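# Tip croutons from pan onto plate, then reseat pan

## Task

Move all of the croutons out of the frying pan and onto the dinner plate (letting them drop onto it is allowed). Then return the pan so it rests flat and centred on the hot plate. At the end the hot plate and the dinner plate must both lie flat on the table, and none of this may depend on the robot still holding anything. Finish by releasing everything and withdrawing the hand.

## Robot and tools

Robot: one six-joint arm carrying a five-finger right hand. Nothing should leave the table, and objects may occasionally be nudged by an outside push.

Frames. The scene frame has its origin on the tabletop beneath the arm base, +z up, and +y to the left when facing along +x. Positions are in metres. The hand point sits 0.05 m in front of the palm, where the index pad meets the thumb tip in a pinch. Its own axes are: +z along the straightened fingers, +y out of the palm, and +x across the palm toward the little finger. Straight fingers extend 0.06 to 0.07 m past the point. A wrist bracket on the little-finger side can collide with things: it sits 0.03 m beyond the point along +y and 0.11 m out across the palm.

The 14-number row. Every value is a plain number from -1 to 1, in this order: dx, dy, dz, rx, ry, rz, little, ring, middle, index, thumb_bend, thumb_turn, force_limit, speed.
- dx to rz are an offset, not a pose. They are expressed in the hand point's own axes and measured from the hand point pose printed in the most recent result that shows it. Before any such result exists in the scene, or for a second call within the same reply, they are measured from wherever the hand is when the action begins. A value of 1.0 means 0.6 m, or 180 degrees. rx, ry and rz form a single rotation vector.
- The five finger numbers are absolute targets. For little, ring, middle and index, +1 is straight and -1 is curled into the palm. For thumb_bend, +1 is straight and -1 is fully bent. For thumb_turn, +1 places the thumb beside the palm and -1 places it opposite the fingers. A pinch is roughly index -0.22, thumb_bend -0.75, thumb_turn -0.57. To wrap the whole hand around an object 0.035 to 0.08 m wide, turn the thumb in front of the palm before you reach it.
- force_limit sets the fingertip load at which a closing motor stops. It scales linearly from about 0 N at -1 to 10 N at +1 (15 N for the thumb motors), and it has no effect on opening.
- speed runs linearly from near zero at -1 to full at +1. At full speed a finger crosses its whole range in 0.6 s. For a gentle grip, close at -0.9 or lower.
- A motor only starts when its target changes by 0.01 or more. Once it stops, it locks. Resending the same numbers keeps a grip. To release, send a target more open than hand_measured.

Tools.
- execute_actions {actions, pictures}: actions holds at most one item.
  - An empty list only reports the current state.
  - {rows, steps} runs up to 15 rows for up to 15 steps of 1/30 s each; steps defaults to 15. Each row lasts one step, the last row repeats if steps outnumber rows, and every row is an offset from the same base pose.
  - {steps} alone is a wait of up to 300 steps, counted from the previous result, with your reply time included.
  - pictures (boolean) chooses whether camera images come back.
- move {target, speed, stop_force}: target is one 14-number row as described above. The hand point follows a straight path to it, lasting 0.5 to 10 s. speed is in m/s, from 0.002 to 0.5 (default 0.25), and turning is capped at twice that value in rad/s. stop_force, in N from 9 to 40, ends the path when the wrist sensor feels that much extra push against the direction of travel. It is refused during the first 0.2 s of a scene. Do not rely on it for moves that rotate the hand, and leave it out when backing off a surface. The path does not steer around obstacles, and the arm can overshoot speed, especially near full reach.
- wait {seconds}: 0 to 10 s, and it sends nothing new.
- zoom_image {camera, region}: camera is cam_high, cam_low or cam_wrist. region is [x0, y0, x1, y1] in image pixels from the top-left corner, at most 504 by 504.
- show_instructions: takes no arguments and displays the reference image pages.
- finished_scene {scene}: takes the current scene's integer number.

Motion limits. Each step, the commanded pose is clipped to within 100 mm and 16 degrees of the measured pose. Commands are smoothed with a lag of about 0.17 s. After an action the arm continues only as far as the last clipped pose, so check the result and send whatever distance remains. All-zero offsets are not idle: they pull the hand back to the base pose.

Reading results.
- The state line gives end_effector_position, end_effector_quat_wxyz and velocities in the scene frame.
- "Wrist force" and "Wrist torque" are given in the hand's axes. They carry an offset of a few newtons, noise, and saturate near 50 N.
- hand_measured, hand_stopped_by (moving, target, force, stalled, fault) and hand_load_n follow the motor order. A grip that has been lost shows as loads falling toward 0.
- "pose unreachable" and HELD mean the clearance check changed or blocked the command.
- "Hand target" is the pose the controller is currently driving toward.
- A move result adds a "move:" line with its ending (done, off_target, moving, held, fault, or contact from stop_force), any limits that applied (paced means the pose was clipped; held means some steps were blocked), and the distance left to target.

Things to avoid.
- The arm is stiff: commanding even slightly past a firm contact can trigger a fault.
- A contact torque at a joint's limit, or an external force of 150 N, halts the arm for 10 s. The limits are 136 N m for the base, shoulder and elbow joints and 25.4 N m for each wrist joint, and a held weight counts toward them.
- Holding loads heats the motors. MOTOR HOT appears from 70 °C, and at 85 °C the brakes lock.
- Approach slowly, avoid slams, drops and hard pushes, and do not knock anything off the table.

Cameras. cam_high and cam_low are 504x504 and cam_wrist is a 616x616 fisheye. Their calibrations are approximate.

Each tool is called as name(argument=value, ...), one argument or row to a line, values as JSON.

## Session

execute_actions(
  actions=[],
)

Scene clock: 0.00 s of 6600.00 s.
end_effector_position=(+0.6696, -0.2418, +0.1653) hand_measured=(+1.000, +1.000, +1.000, +1.000, +1.000, +1.000) hand_load_n=(+0.0, +0.0, +0.0, +0.0, +0.0, +0.0) hand_stopped_by=(target, target, target, target, target, target) hand_force_limit=0.00 hand_speed=-0.80 end_effector_quat_wxyz=(+0.139, +0.859, +0.437, -0.228) end_effector_velocity=(-0.000, +0.000, +0.000) end_effector_angular_velocity=(+0.000, +0.001, +0.000)
Joint positions: [-0.327 -0.845  0.984  1.129  1.611  0.236]
Joint velocities: [ 0.     0.    -0.     0.001  0.    -0.   ]
Motor temperatures (°C, as the motors report them): [33 31 32 36 38 33]
Wrist force (N, on the end effector, along its own x y z axes, offset not removed): no reading
Wrist torque (N m, same axes, about the end effector's origin, offset not removed): no reading
Hand target: +0.670, -0.242, +0.165; +0.139, +0.859, +0.437, -0.228
camera_calibration (this result's frames):
cam_wrist: T_world_to_cam=[[0.757389, -0.630536, 0.169666, -0.684776], [-0.37806, -0.211603, 0.901274, 0.0461246], [-0.532383, -0.746759, -0.398647, 0.371927], [0, 0, 0, 1]] pos_world=[0.734087, -0.144276, 0.222879]

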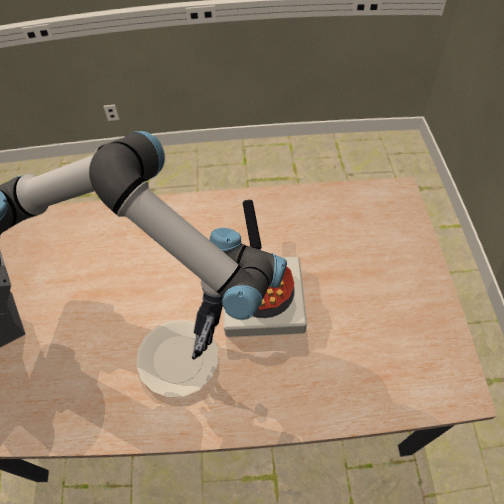

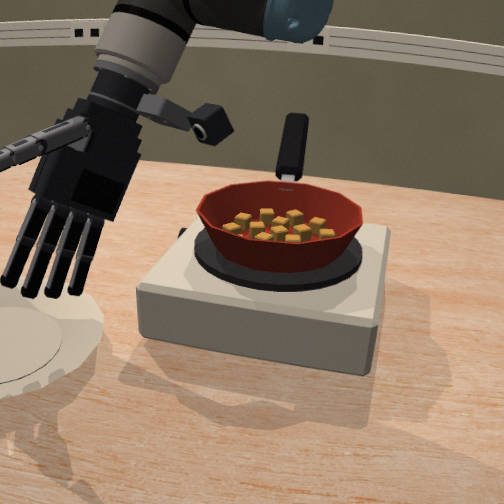

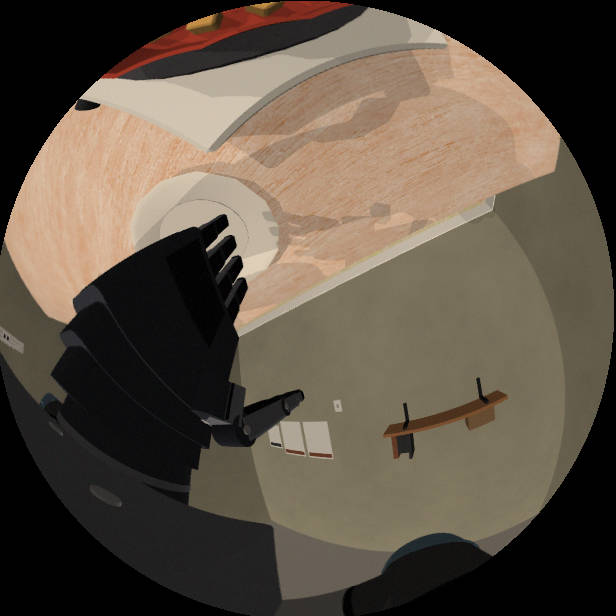

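move(
  target=[0.065,-0.262,-0.352,0.277,0.226,0.769,1,1,1,1,1,-1,0.5,0.5],
  speed=0.45,
)

move(
  target=[-0.5,-0.088,0.152,0,0,0,1,1,1,1,1,-1,0.5,0.5],
  speed=0.4,
)

Scene clock: 21.00 s of 6600.00 s.
end_effector_position=(+0.6188, -0.0316, +0.3201) hand_measured=(+1.000, +1.000, +1.000, +1.000, +1.000, -1.000) hand_load_n=(+0.0, +0.0, +0.0, +0.0, +0.0, +0.0) hand_stopped_by=(target, target, target, target, target, target) hand_force_limit=0.50 hand_speed=0.50 end_effector_quat_wxyz=(-0.152, +0.691, -0.690, +0.152) end_effector_velocity=(-0.000, +0.000, +0.000) end_effector_angular_velocity=(-0.003, -0.005, -0.007)
Joint positions: [-0.673 -1.448  1.503  0.846  0.726  2.7  ]
Joint velocities: [-0.    -0.007  0.006 -0.01   0.003  0.013]
Motor temperatures (°C, as the motors report them): [33 31 32 36 38 33]
Wrist force (N, on the end effector, along its own x y z axes, offset not removed): [1.4 0.3 1.2]
Wrist torque (N m, same axes, about the end effector's origin, offset not removed): [0.05 -0.45 -0.01]
Hand target: +0.619, -0.032, +0.320; -0.152, +0.691, -0.690, +0.152
Off the commanded pose: 0.000 m, 0 deg.
After step 90, 14.37 s passed at rest.
move: done
camera_calibration (this result's frames):
cam_wrist: T_world_to_cam=[[-0.928774, 0.128788, -0.347553, 0.692891], [-0.108345, 0.802402, 0.586866, -0.102298], [0.354459, 0.582721, -0.731297, 0.163267], [0, 0, 0, 1]] pos_world=[0.574584, -0.102291, 0.420248]

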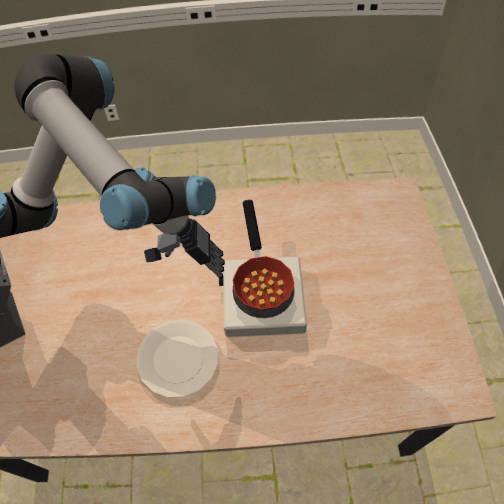

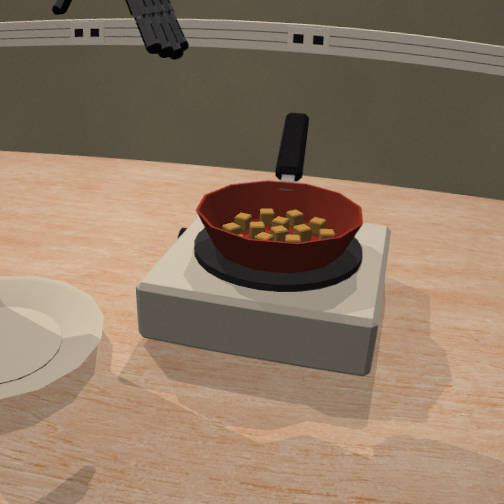

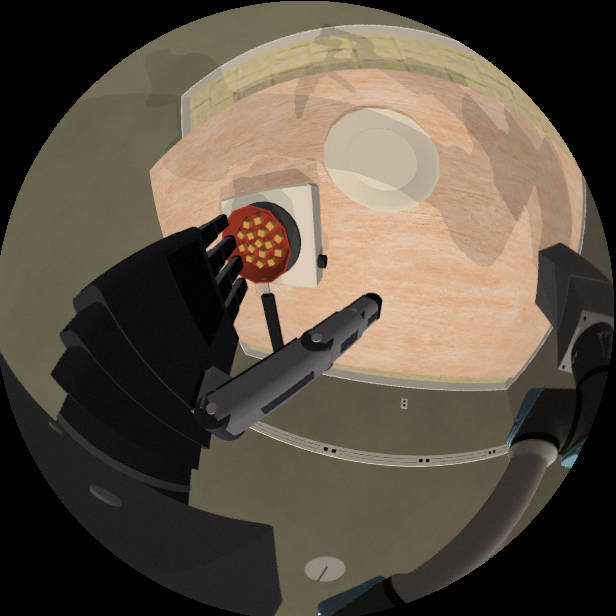

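Scene clock: 22.50 s of 6600.00 s.
end_effector_position=(+0.7048, +0.2683, +0.2603) hand_measured=(+1.000, +1.000, +1.000, +1.000, +1.000, -1.000) hand_load_n=(+0.0, +0.0, +0.0, +0.0, +0.0, +0.0) hand_stopped_by=(target, target, target, target, target, target) hand_force_limit=0.50 hand_speed=0.50 end_effector_quat_wxyz=(-0.153, +0.691, -0.690, +0.152) end_effector_velocity=(+0.001, +0.001, -0.001) end_effector_angular_velocity=(-0.003, +0.003, -0.001)
Joint positions: [ 0.118 -1.346  1.131  0.778  1.335  3.312]
Joint velocities: [ 0.005  0.007 -0.012  0.008  0.006  0.001]
Motor temperatures (°C, as the motors report them): [33 31 32 36 38 33]
Wrist force (N, on the end effector, along its own x y z axes, offset not removed): [4.2 4.6 2.0]
Wrist torque (N m, same axes, about the end effector's origin, offset not removed): [0.75 -0.70 0.45]
Hand target: +0.705, +0.268, +0.260; -0.153, +0.691, -0.690, +0.152
Off the commanded pose: 0.001 m, 0 deg.
move: done
camera_calibration (this result's frames):
cam_wrist: T_world_to_cam=[[-0.928234, 0.12944, -0.348751, 0.713127], [-0.10894, 0.80182, 0.587551, -0.29815], [0.355688, 0.583377, -0.730176, -0.0870846], [0, 0, 0, 1]] pos_world=[0.660443, 0.197559, 0.360295]

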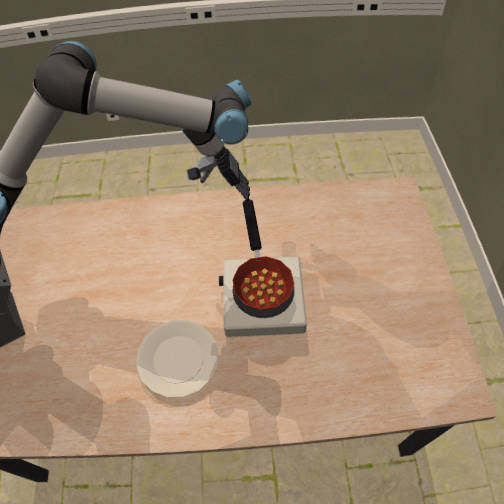

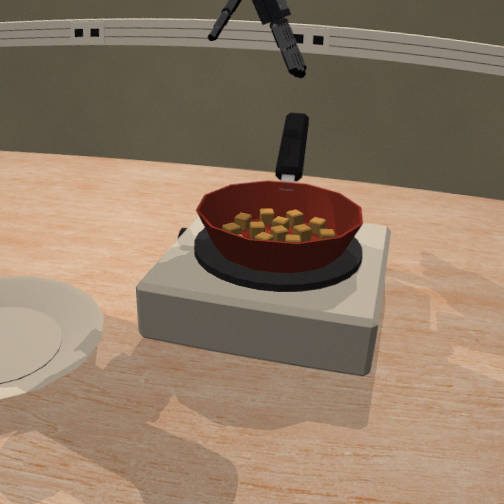

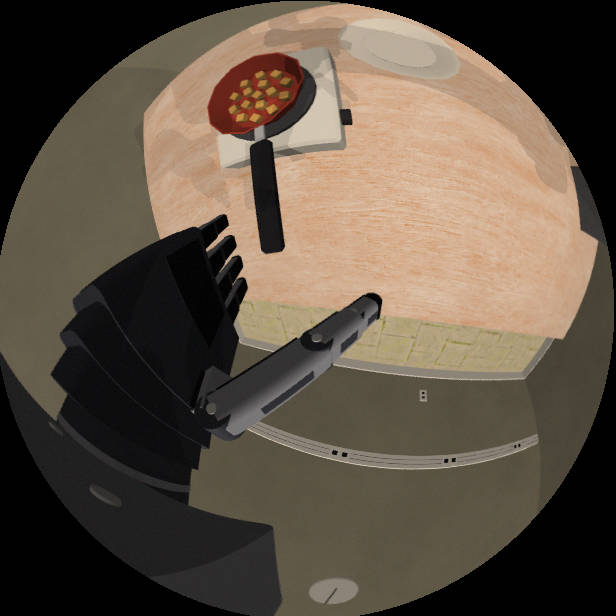

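execute_actions(
  actions=[],
)

Scene clock: 36.93 s of 6600.00 s.
end_effector_position=(+0.7049, +0.2685, +0.2602) hand_measured=(+1.000, +1.000, +1.000, +1.000, +1.000, -1.000) hand_load_n=(+0.0, +0.0, +0.0, +0.0, +0.0, +0.0) hand_stopped_by=(target, target, target, target, target, target) hand_force_limit=0.50 hand_speed=0.50 end_effector_quat_wxyz=(-0.153, +0.691, -0.690, +0.152) end_effector_velocity=(+0.000, +0.000, +0.000) end_effector_angular_velocity=(+0.000, -0.000, -0.000)
Joint positions: [ 0.119 -1.346  1.13   0.779  1.336  3.312]
Joint velocities: [-0.    -0.    -0.    -0.    -0.     0.001]
Motor temperatures (°C, as the motors report them): [33 31 32 36 38 33]
Wrist force (N, on the end effector, along its own x y z axes, offset not removed): [0.3 -0.2 2.2]
Wrist torque (N m, same axes, about the end effector's origin, offset not removed): [0.08 -0.08 0.12]
Hand target: +0.705, +0.268, +0.260; -0.153, +0.691, -0.690, +0.152
Off the commanded pose: 0.001 m, 0 deg.
Steps of this call (steps 1 to 90: nothing new was sent; then 11.43 s passed at rest). Readings (end_effector_position | what the end effector reports):
1: (+0.7049, +0.2684, +0.2602) | hand_measured=(+1.000, +1.000, +1.000, +1.000, +1.000, -1.000) hand_load_n=(+0.0, +0.0, +0.0, +0.0, +0.0, +0.0) hand_stopped_by=(target, target, target, target, target, target) hand_force_limit=0.50 hand_speed=0.50
2: (+0.7049, +0.2684, +0.2602) | hand_measured=(+1.000, +1.000, +1.000, +1.000, +1.000, -1.000) hand_load_n=(+0.0, +0.0, +0.0, +0.0, +0.0, +0.0) hand_stopped_by=(target, target, target, target, target, target) hand_force_limit=0.50 hand_speed=0.50
4: (+0.7049, +0.2684, +0.2602) | hand_measured=(+1.000, +1.000, +1.000, +1.000, +1.000, -1.000) hand_load_n=(+0.0, +0.0, +0.0, +0.0, +0.0, +0.0) hand_stopped_by=(target, target, target, target, target, target) hand_force_limit=0.50 hand_speed=0.50
8: (+0.7049, +0.2684, +0.2602) | hand_measured=(+1.000, +1.000, +1.000, +1.000, +1.000, -1.000) hand_load_n=(+0.0, +0.0, +0.0, +0.0, +0.0, +0.0) hand_stopped_by=(target, target, target, target, target, target) hand_force_limit=0.50 hand_speed=0.50
90: the state above
camera_calibration (this result's frames):
cam_wrist: T_world_to_cam=[[-0.928332, 0.129425, -0.348494, 0.713201], [-0.108677, 0.802003, 0.58735, -0.298384], [0.355511, 0.58313, -0.73046, -0.086966], [0, 0, 0, 1]] pos_world=[0.660577, 0.197711, 0.360277]

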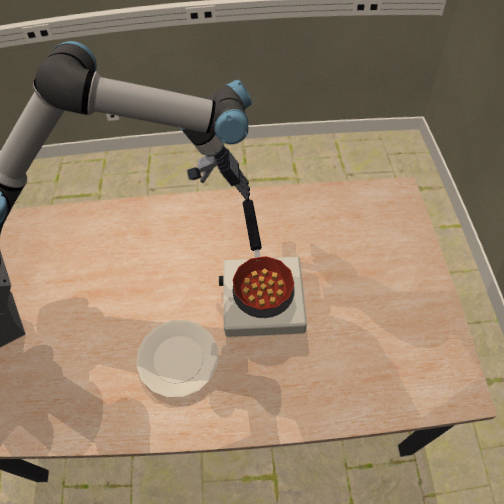

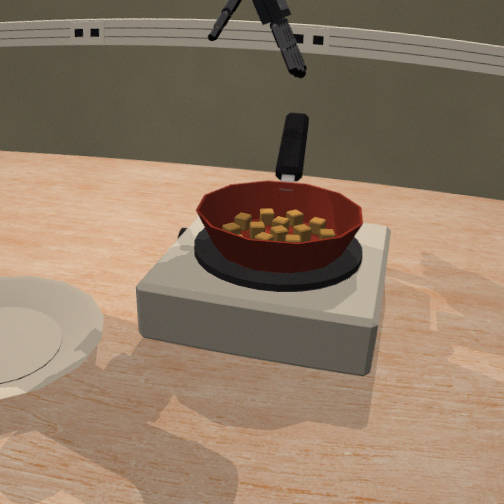

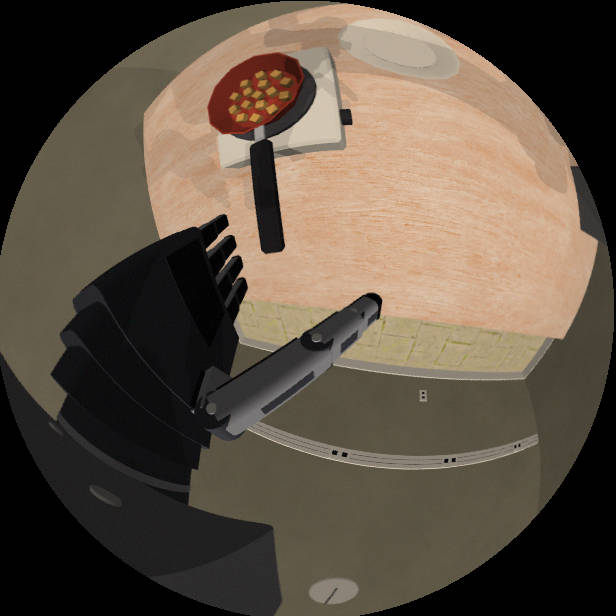

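move(
  target=[0.02,-0.033,0.09,0,0,0,1,1,1,1,1,-1,0.5,0.5],
  speed=0.15,
)

move(
  target=[0,0.0,0.11,0,0,0,0.7,0.7,0.7,0.7,1,-1,0.5,-0.6],
  speed=0.08,
  stop_force=12,
)

Scene clock: 43.27 s of 6600.00 s.
end_effector_position=(+0.7456, +0.2564, +0.2197) hand_measured=(+1.000, +1.000, +1.000, +1.000, +1.000, -1.000) hand_load_n=(+0.0, +0.0, +0.0, +0.0, +0.0, +0.0) hand_stopped_by=(target, target, target, target, target, target) hand_force_limit=0.50 hand_speed=0.50 end_effector_quat_wxyz=(-0.153, +0.691, -0.690, +0.152) end_effector_velocity=(+0.001, -0.000, -0.001) end_effector_angular_velocity=(-0.001, +0.001, -0.000)
Joint positions: [ 0.114 -1.207  0.986  0.785  1.332  3.31 ]
Joint velocities: [ 0.001  0.006 -0.007  0.002  0.001 -0.   ]
Motor temperatures (°C, as the motors report them): [33 31 32 36 38 33]
Wrist force (N, on the end effector, along its own x y z axes, offset not removed): [-3.0 3.2 0.8]
Wrist torque (N m, same axes, about the end effector's origin, offset not removed): [0.59 0.45 -0.29]
Hand target: +0.746, +0.257, +0.220; -0.153, +0.691, -0.690, +0.152
Off the commanded pose: 0.000 m, 0 deg.
After step 90, 2.40 s passed at rest.
move: done
camera_calibration (this result's frames):
cam_wrist: T_world_to_cam=[[-0.928257, 0.129567, -0.348642, 0.738268], [-0.108612, 0.802078, 0.587259, -0.260532], [0.355728, 0.582994, -0.730462, -0.124118], [0, 0, 0, 1]] pos_world=[0.701157, 0.185672, 0.319727]

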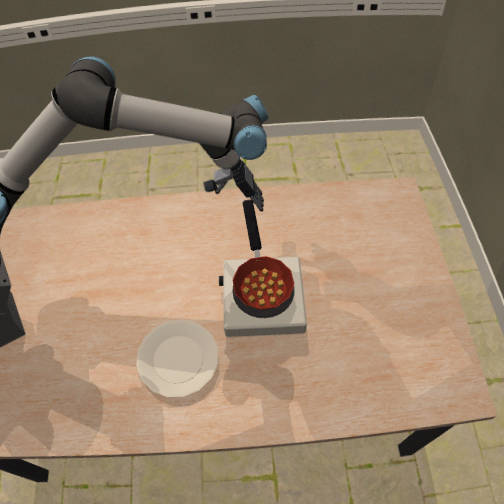

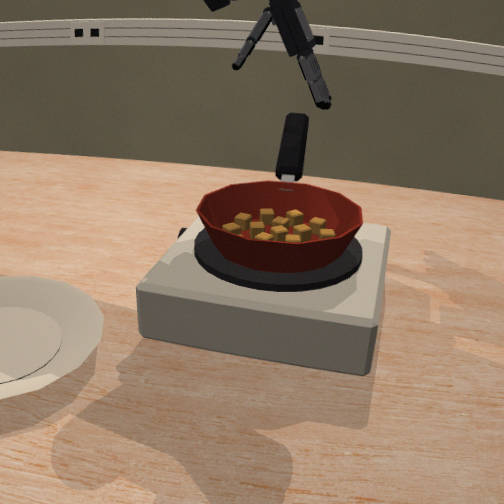

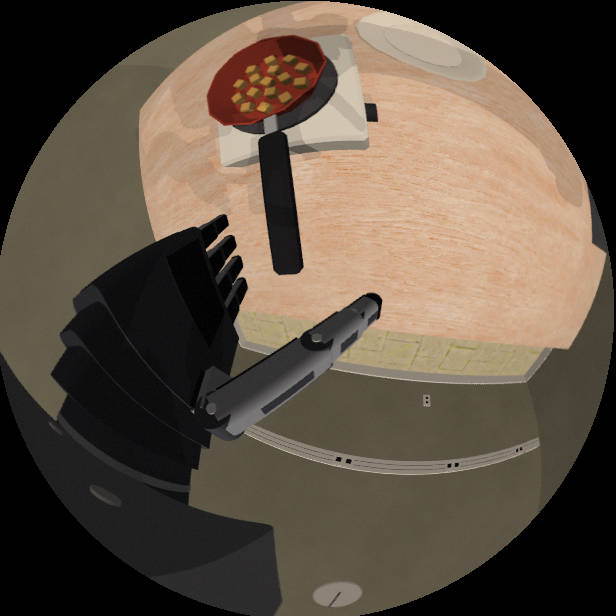

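Scene clock: 44.53 s of 6600.00 s.
end_effector_position=(+0.7733, +0.2565, +0.1599) hand_measured=(+0.700, +0.700, +0.700, +0.700, +1.000, -1.000) hand_load_n=(+0.0, +0.0, +0.0, +0.0, +0.0, +0.0) hand_stopped_by=(target, target, target, target, target, target) hand_force_limit=0.50 hand_speed=-0.60 end_effector_quat_wxyz=(-0.153, +0.691, -0.690, +0.152) end_effector_velocity=(+0.001, +0.000, -0.002) end_effector_angular_velocity=(-0.000, +0.001, +0.000)
Joint positions: [ 0.143 -1.061  0.86   0.761  1.357  3.326]
Joint velocities: [ 0.001  0.005 -0.006  0.001  0.001  0.   ]
Motor temperatures (°C, as the motors report them): [33 31 32 36 38 33]
Wrist force (N, on the end effector, along its own x y z axes, offset not removed): [2.6 3.0 0.5]
Wrist torque (N m, same axes, about the end effector's origin, offset not removed): [0.58 -0.56 0.25]
Hand target: +0.773, +0.256, +0.160; -0.153, +0.691, -0.690, +0.152
Off the commanded pose: 0.000 m, 0 deg.
move: done
camera_calibration (this result's frames):
cam_wrist: T_world_to_cam=[[-0.928228, 0.129598, -0.348708, 0.743149], [-0.108646, 0.80205, 0.587291, -0.222472], [0.355793, 0.583026, -0.730405, -0.177721], [0, 0, 0, 1]] pos_world=[0.728873, 0.185738, 0.25999]

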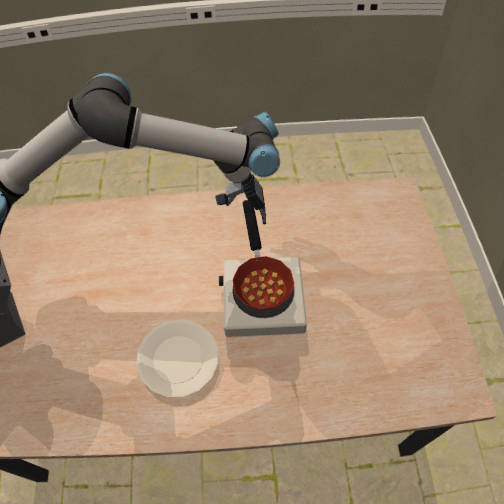

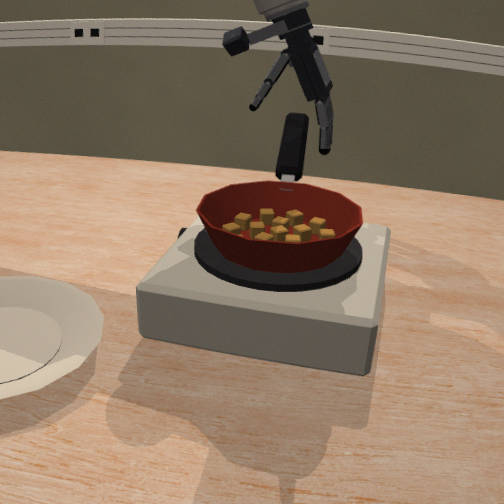

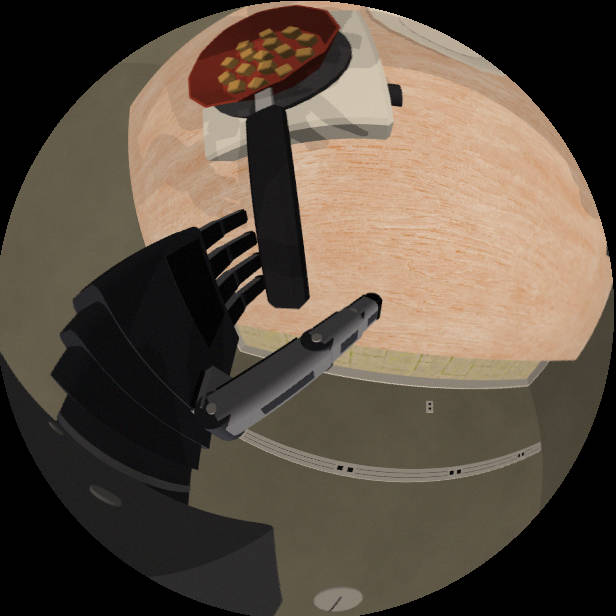

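move(
  target=[0.1,0.268,-0.095,0,-0.07,-0.152,0.6,0.6,0.6,0.6,1,-1,0.5,-0.6],
  speed=0.07,
)

Scene clock: 52.70 s of 6600.00 s.
end_effector_position=(+0.6038, +0.1964, +0.1437) hand_measured=(+0.600, +0.600, +0.600, +0.600, +1.000, -1.000) hand_load_n=(+0.5, +0.0, +0.0, +0.0, +0.0, +0.0) hand_stopped_by=(target, target, target, target, target, target) hand_force_limit=0.50 hand_speed=-0.60 end_effector_quat_wxyz=(-0.186, +0.846, -0.487, +0.108) end_effector_velocity=(-0.002, -0.001, +0.000) end_effector_angular_velocity=(+0.000, -0.001, +0.006)
Joint positions: [-0.005 -1.365  1.573  0.41   1.016  2.748]
Joint velocities: [-0.002 -0.004  0.006 -0.003 -0.005 -0.007]
Motor temperatures (°C, as the motors report them): [33 32 32 36 38 33]
Wrist force (N, on the end effector, along its own x y z axes, offset not removed): [0.4 -0.2 3.3]
Wrist torque (N m, same axes, about the end effector's origin, offset not removed): [0.19 -0.14 -0.06]
Hand target: +0.604, +0.196, +0.144; -0.186, +0.846, -0.487, +0.108
Off the commanded pose: 0.000 m, 0 deg.
After step 90, 1.03 s passed at rest.
move: done
camera_calibration (this result's frames):
cam_wrist: T_world_to_cam=[[-0.867925, -0.353993, -0.348419, 0.646512], [-0.496447, 0.640478, 0.585942, 0.0828934], [0.0157349, 0.681525, -0.731625, 0.0918619], [0, 0, 0, 1]] pos_world=[0.60083, 0.113163, 0.243895]

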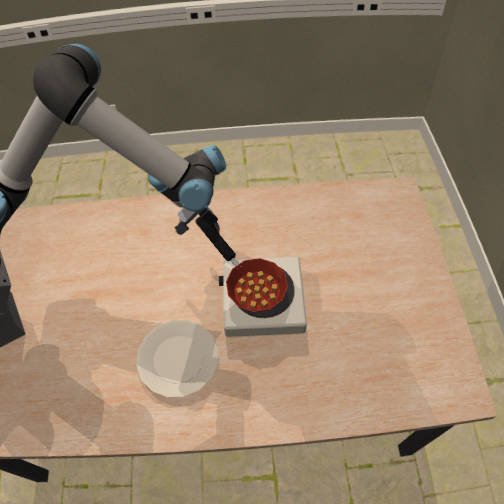

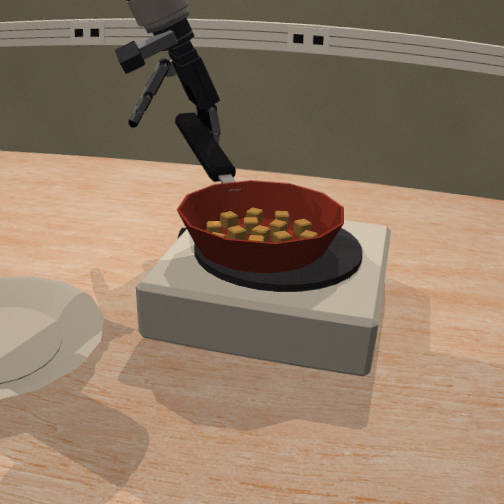

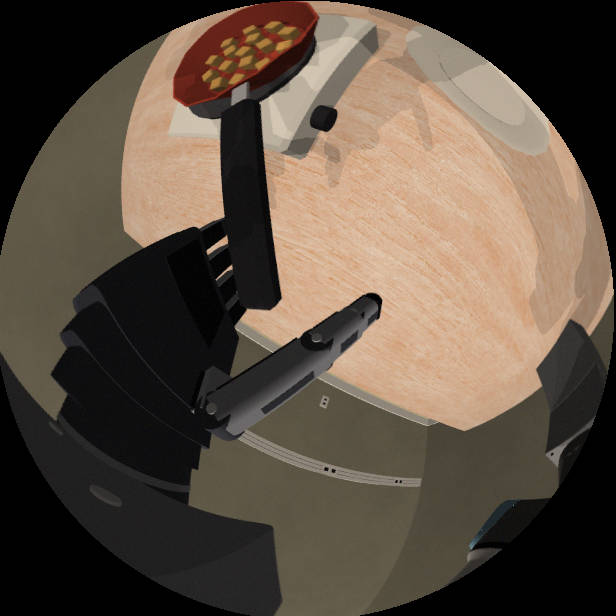

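move(
  target=[0.074,-0.016,0.013,-0.1385,-0.0605,0.005,0.9,0.9,0.9,0.9,1,-1,0.5,0],
  speed=0.12,
)

Scene clock: 84.87 s of 6600.00 s.
end_effector_position=(+0.6362, +0.1641, +0.1408) hand_measured=(+0.900, +0.900, +0.900, +0.900, +1.000, -1.000) hand_load_n=(+0.0, +0.0, +0.0, +0.0, +0.0, +0.0) hand_stopped_by=(target, target, target, target, target, target) hand_force_limit=0.50 hand_speed=0.00 end_effector_quat_wxyz=(-0.046, +0.869, -0.486, -0.081) end_effector_velocity=(+0.001, -0.001, -0.001) end_effector_angular_velocity=(-0.001, +0.015, +0.001)
Joint positions: [-0.006 -0.935  0.899  1.2    1.072  2.483]
Joint velocities: [ 0.001  0.017 -0.024  0.024  0.004 -0.005]
Motor temperatures (°C, as the motors report them): [33 32 32 36 38 33]
Wrist force (N, on the end effector, along its own x y z axes, offset not removed): [2.0 -3.2 1.2]
Wrist torque (N m, same axes, about the end effector's origin, offset not removed): [-0.30 -0.42 0.01]
Hand target: +0.636, +0.164, +0.141; -0.045, +0.869, -0.486, -0.081
Off the commanded pose: 0.000 m, 0 deg.
After step 90, 26.80 s passed at rest.
move: done
camera_calibration (this result's frames):
cam_wrist: T_world_to_cam=[[-0.901912, -0.421079, 0.0961611, 0.632181], [-0.230971, 0.658326, 0.716422, -0.0688409], [-0.364975, 0.623939, -0.691009, 0.357173], [0, 0, 0, 1]] pos_world=[0.684631, 0.0886641, 0.235337]

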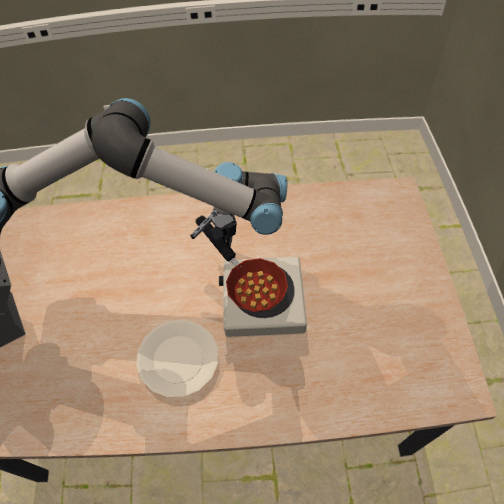

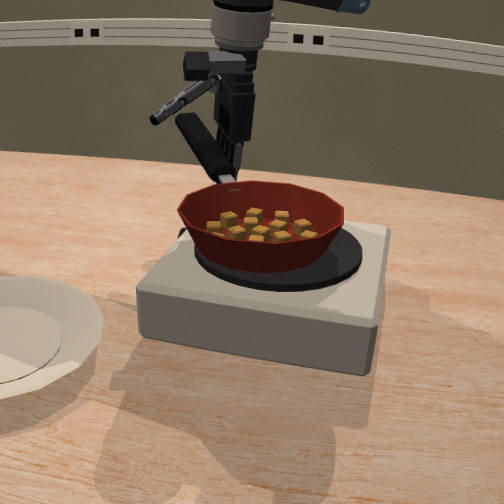

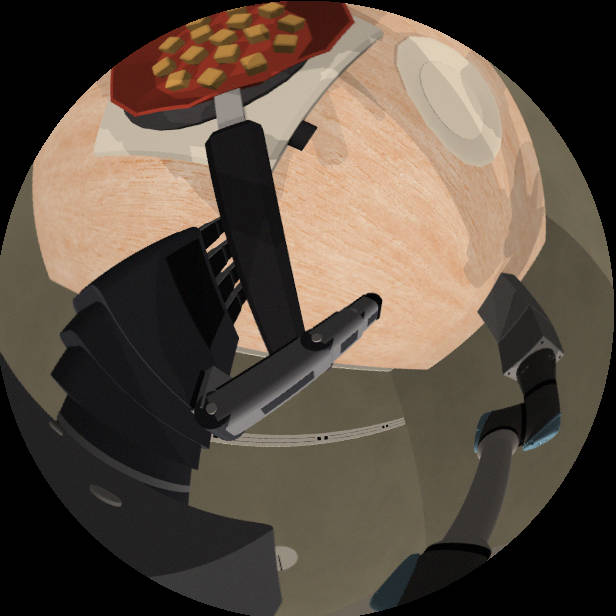

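move(
  target=[0,0.012,0.066,0,0,0,0.5,0.5,0.5,0.5,1,-1,0.5,-0.6],
  speed=0.05,
  stop_force=12,
)

move(
  target=[0,0,0,0,0,0,-0.4,-0.4,0.1,0.1,-1,-1,0.3,-0.4],
)

Scene clock: 90.93 s of 6600.00 s.
end_effector_position=(+0.6263, +0.1666, +0.1020) hand_measured=(+0.500, +0.500, +0.500, +0.500, +1.000, -1.000) hand_load_n=(+0.0, +0.0, +0.0, +0.0, +0.0, +0.0) hand_stopped_by=(target, target, target, target, target, target) hand_force_limit=0.50 hand_speed=-0.60 end_effector_quat_wxyz=(-0.046, +0.869, -0.486, -0.081) end_effector_velocity=(-0.001, +0.000, -0.002) end_effector_angular_velocity=(-0.000, -0.000, +0.000)
Joint positions: [ 0.021 -0.898  0.926  1.123  1.082  2.511]
Joint velocities: [ 0.002  0.002  0.001 -0.004  0.001  0.002]
Motor temperatures (°C, as the motors report them): [33 32 32 36 38 33]
Wrist force (N, on the end effector, along its own x y z axes, offset not removed): [2.2 0.3 -1.4]
Wrist torque (N m, same axes, about the end effector's origin, offset not removed): [0.31 -0.09 0.24]
Hand target: +0.626, +0.167, +0.102; -0.046, +0.869, -0.486, -0.081
Off the commanded pose: 0.000 m, 0 deg.
After step 90, 1.90 s passed at rest.
move: done
camera_calibration (this result's frames):
cam_wrist: T_world_to_cam=[[-0.90192, -0.42107, 0.0961286, 0.6281], [-0.230978, 0.658307, 0.716436, -0.0449849], [-0.364952, 0.623965, -0.690998, 0.325227], [0, 0, 0, 1]] pos_world=[0.674798, 0.0911578, 0.196582]

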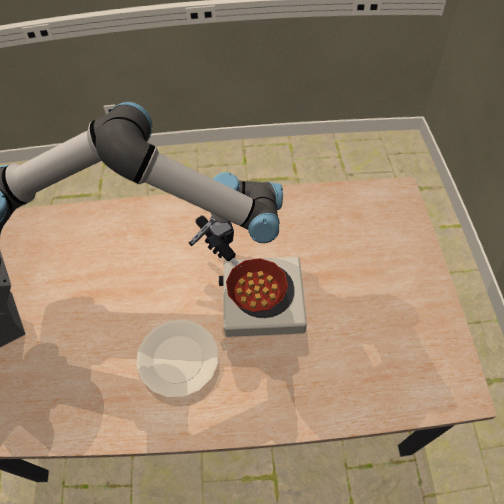

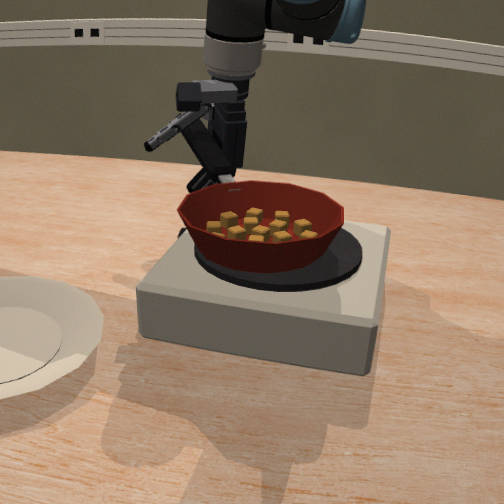

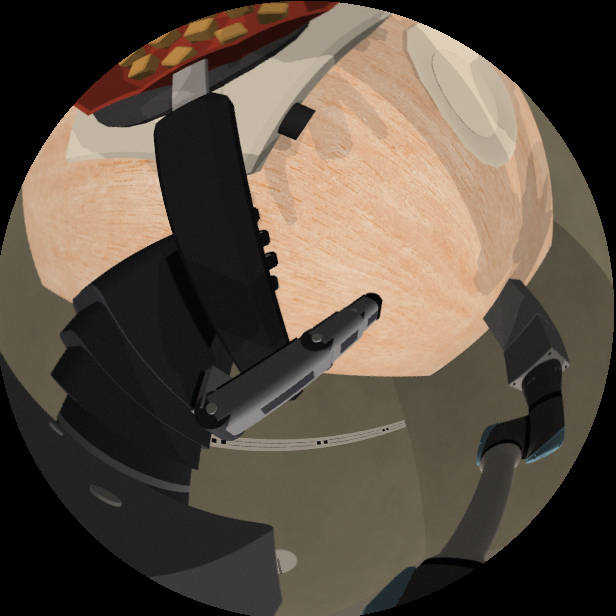

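Scene clock: 93.77 s of 6600.00 s.
end_effector_position=(+0.6263, +0.1666, +0.1020) hand_measured=(-0.400, -0.400, +0.100, +0.100, -0.580, -1.000) hand_load_n=(+0.0, +0.0, +0.0, +0.0, +10.5, +3.5) hand_stopped_by=(target, target, target, target, force, target) hand_force_limit=0.30 hand_speed=-0.40 end_effector_quat_wxyz=(-0.046, +0.869, -0.486, -0.081) end_effector_velocity=(-0.000, -0.000, -0.000) end_effector_angular_velocity=(-0.000, +0.001, -0.001)
Joint positions: [ 0.021 -0.898  0.926  1.123  1.082  2.511]
Joint velocities: [ 0.     0.001  0.     0.    -0.     0.001]
Motor temperatures (°C, as the motors report them): [33 32 32 36 38 33]
Wrist force (N, on the end effector, along its own x y z axes, offset not removed): [-0.7 -1.3 -3.2]
Wrist torque (N m, same axes, about the end effector's origin, offset not removed): [0.04 0.25 -0.26]
Hand target: +0.626, +0.167, +0.102; -0.046, +0.869, -0.486, -0.081
Off the commanded pose: 0.000 m, 0 deg.
move: done
camera_calibration (this result's frames):
cam_wrist: T_world_to_cam=[[-0.901911, -0.42109, 0.0961205, 0.6281], [-0.23099, 0.658286, 0.716452, -0.0449821], [-0.364966, 0.623973, -0.690983, 0.325235], [0, 0, 0, 1]] pos_world=[0.674799, 0.0911604, 0.196586]

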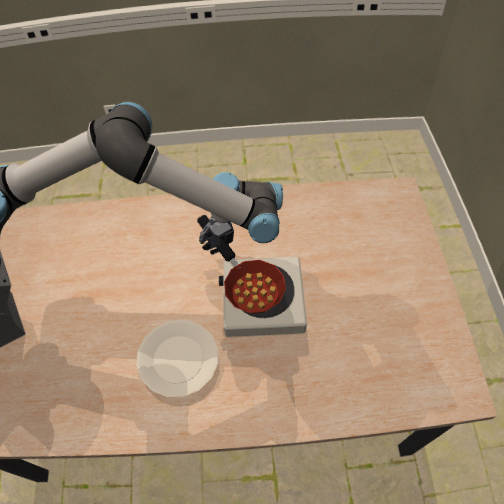

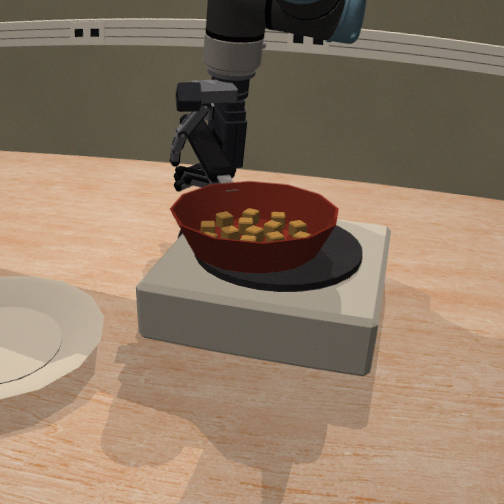

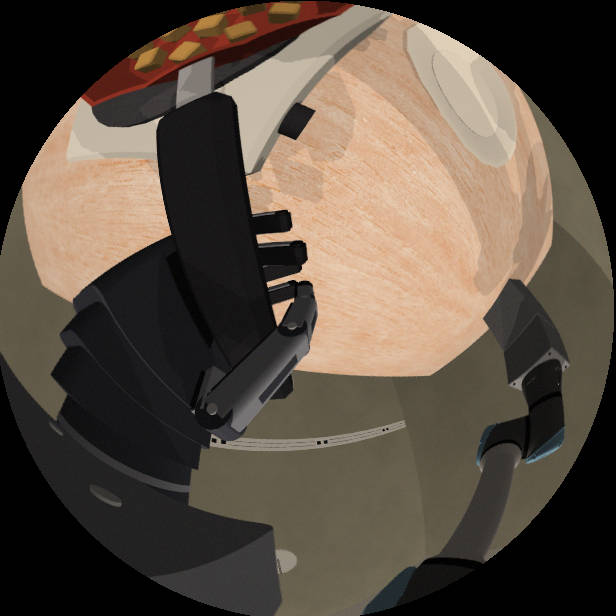

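move(
  target=[0,0,0,0,0,0,-1,-1,0.1,0.1,-0.95,-1,1,-0.5],
)

move(
  target=[-0.015,0,-0.08,0,0,0,-1,-1,0.1,0.1,-0.97,-1,1,-0.5],
  speed=0.05,
)

Scene clock: 98.17 s of 6600.00 s.
end_effector_position=(+0.6263, +0.1666, +0.1020) hand_measured=(-0.960, -0.922, +0.100, +0.100, -0.628, -1.000) hand_load_n=(+11.5, +9.5, +0.0, +0.0, +15.5, +4.5) hand_stopped_by=(force, force, target, target, force, target) hand_force_limit=1.00 hand_speed=-0.50 end_effector_quat_wxyz=(-0.046, +0.869, -0.486, -0.081) end_effector_velocity=(-0.000, +0.000, -0.000) end_effector_angular_velocity=(+0.000, +0.001, -0.001)
Joint positions: [ 0.021 -0.898  0.926  1.123  1.082  2.511]
Joint velocities: [ 0.     0.     0.001 -0.    -0.     0.   ]
Motor temperatures (°C, as the motors report them): [33 32 32 36 38 33]
Wrist force (N, on the end effector, along its own x y z axes, offset not removed): [-1.7 2.4 1.2]
Wrist torque (N m, same axes, about the end effector's origin, offset not removed): [0.66 -0.31 -0.38]
Hand target: +0.626, +0.167, +0.102; -0.046, +0.869, -0.486, -0.081
Off the commanded pose: 0.000 m, 0 deg.
After step 90, 0.43 s passed at rest.
move: done
camera_calibration (this result's frames):
cam_wrist: T_world_to_cam=[[-0.901921, -0.421069, 0.0961246, 0.628102], [-0.230982, 0.65831, 0.716432, -0.044983], [-0.364947, 0.623962, -0.691003, 0.325229], [0, 0, 0, 1]] pos_world=[0.6748, 0.0911569, 0.196585]

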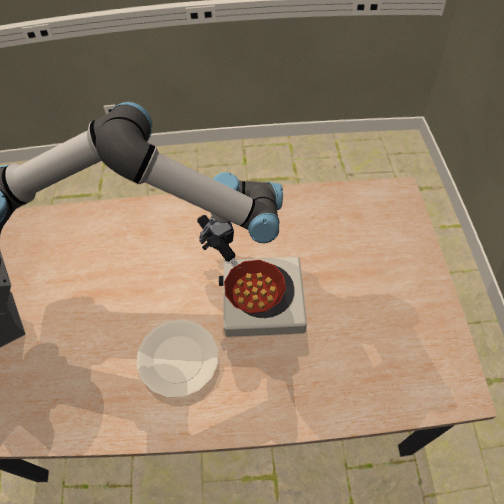

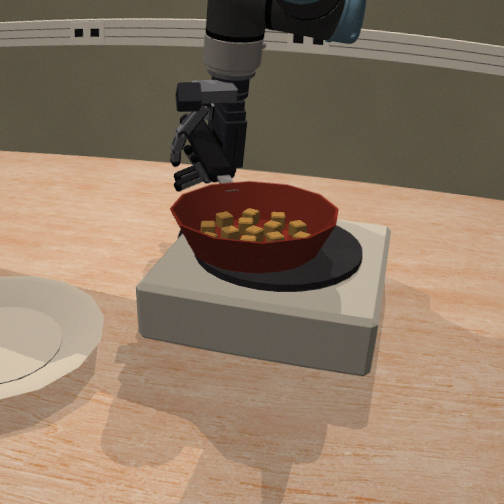

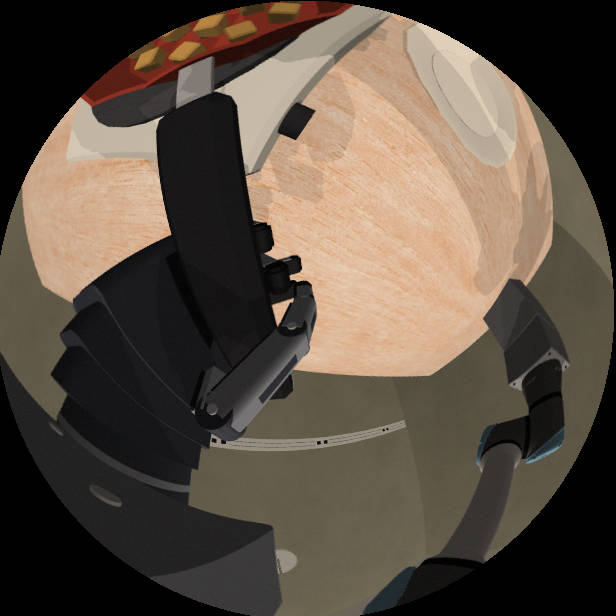

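Scene clock: 99.50 s of 6600.00 s.
end_effector_position=(+0.6262, +0.1666, +0.1507) hand_measured=(-0.960, -0.922, +0.100, +0.100, -0.628, -1.000) hand_load_n=(+12.0, +10.0, +0.0, +0.0, +15.5, +4.5) hand_stopped_by=(force, force, target, target, force, target) hand_force_limit=1.00 hand_speed=-0.50 end_effector_quat_wxyz=(-0.046, +0.869, -0.486, -0.081) end_effector_velocity=(+0.000, -0.000, +0.003) end_effector_angular_velocity=(-0.000, -0.001, -0.000)
Joint positions: [-0.009 -0.975  0.957  1.185  1.071  2.48 ]
Joint velocities: [-0.002 -0.004  0.001  0.003 -0.001 -0.001]
Motor temperatures (°C, as the motors report them): [33 32 32 36 38 33]
Wrist force (N, on the end effector, along its own x y z axes, offset not removed): [-2.3 -1.5 3.2]
Wrist torque (N m, same axes, about the end effector's origin, offset not removed): [0.14 -0.62 -0.25]
Hand target: +0.626, +0.167, +0.151; -0.046, +0.869, -0.486, -0.081
Off the commanded pose: 0.000 m, 0 deg.
move: done
camera_calibration (this result's frames):
cam_wrist: T_world_to_cam=[[-0.901908, -0.421083, 0.0961815, 0.623306], [-0.230961, 0.65833, 0.716421, -0.0798208], [-0.364992, 0.623932, -0.691006, 0.358897], [0, 0, 0, 1]] pos_world=[0.674724, 0.0910851, 0.245235]

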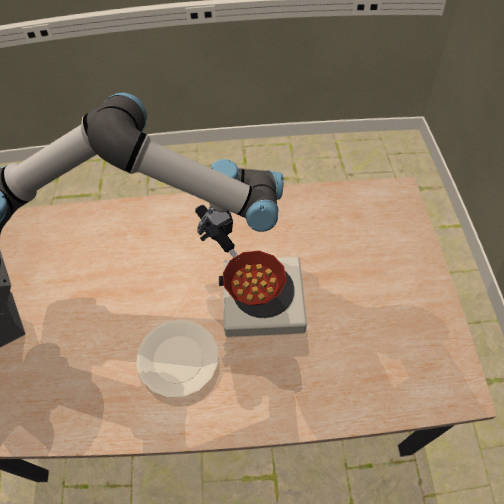

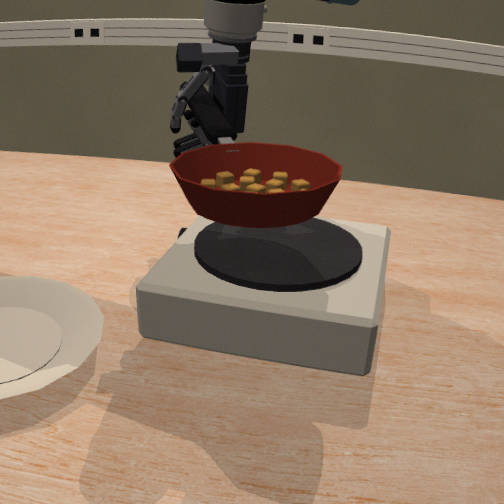

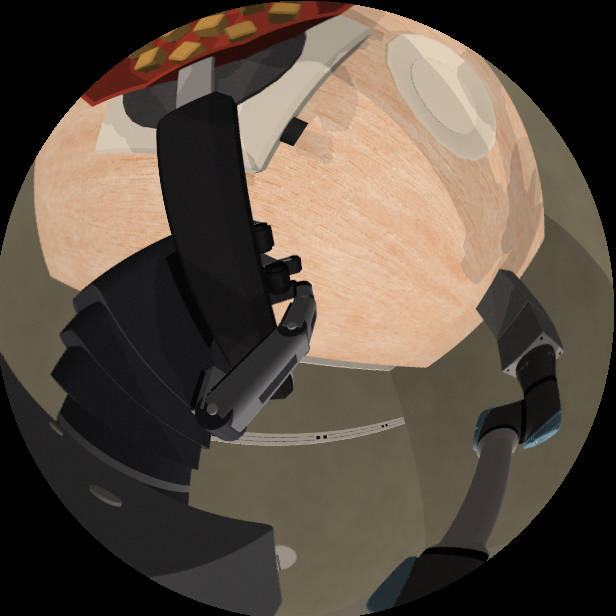

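move(
  target=[0.365,0.185,-0.27,0.125,0,0.664,-1,-1,0.1,0.1,-0.97,-1,1,-0.5],
  speed=0.22,
)

Scene clock: 108.43 s of 6600.00 s.
end_effector_position=(+0.6597, -0.1005, +0.2688) hand_measured=(-0.960, -0.922, +0.100, +0.100, -0.628, -1.000) hand_load_n=(+12.0, +10.0, +0.0, +0.0, +15.5, +4.5) hand_stopped_by=(force, force, target, target, force, target) hand_force_limit=1.00 hand_speed=-0.50 end_effector_quat_wxyz=(+0.093, -0.000, +0.996, -0.000) end_effector_velocity=(+0.000, -0.001, +0.001) end_effector_angular_velocity=(-0.001, -0.001, -0.010)
Joint positions: [-0.706 -1.167  1.396  0.997  0.844  4.02 ]
Joint velocities: [-0.001 -0.002  0.002 -0.002  0.002  0.01 ]
Motor temperatures (°C, as the motors report them): [33 32 32 36 38 33]
Wrist force (N, on the end effector, along its own x y z axes, offset not removed): [0.9 0.0 8.5]
Wrist torque (N m, same axes, about the end effector's origin, offset not removed): [-0.34 -1.05 -0.14]
Hand target: +0.660, -0.101, +0.269; +0.093, +0.000, +0.996, -0.000
Off the commanded pose: 0.001 m, 0 deg.
After step 90, 0.63 s passed at rest.
move: done
camera_calibration (this result's frames):
cam_wrist: T_world_to_cam=[[0.113264, 0.988813, 0.0970618, 0.00136057], [0.681312, -0.148401, 0.716792, -0.663929], [0.723177, -0.0150573, -0.690499, -0.162903], [0, 0, 0, 1]] pos_world=[0.569997, -0.102326, 0.363283]

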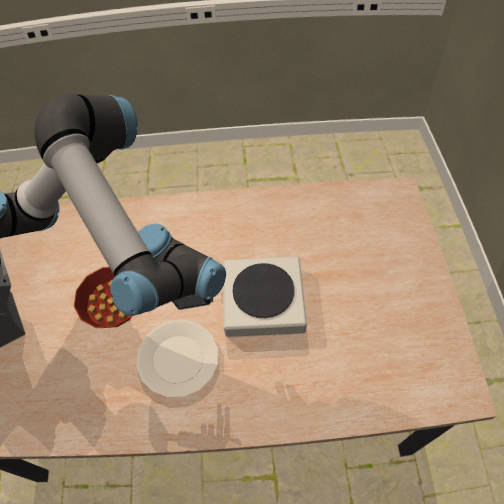

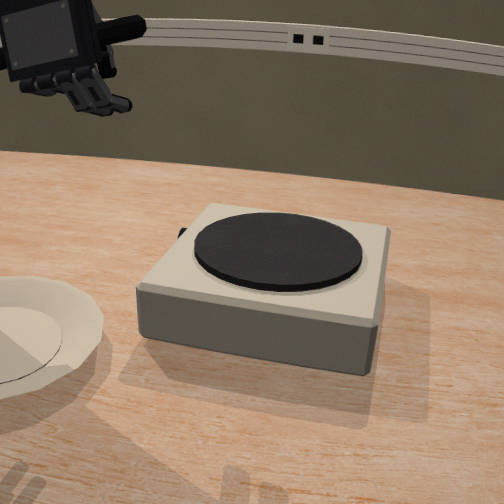

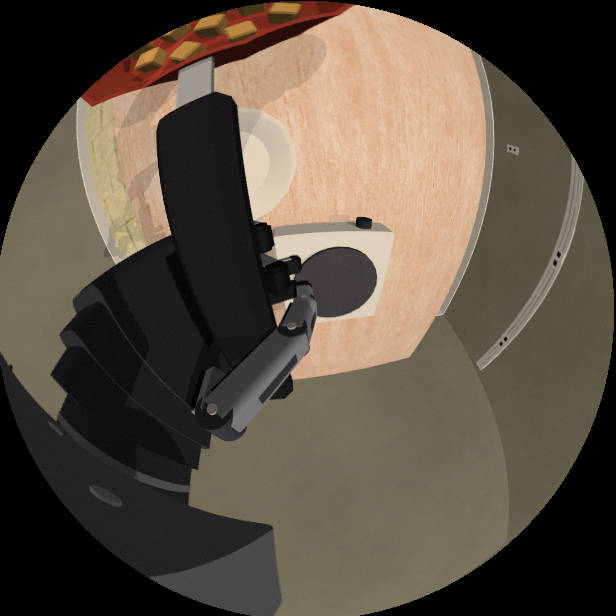

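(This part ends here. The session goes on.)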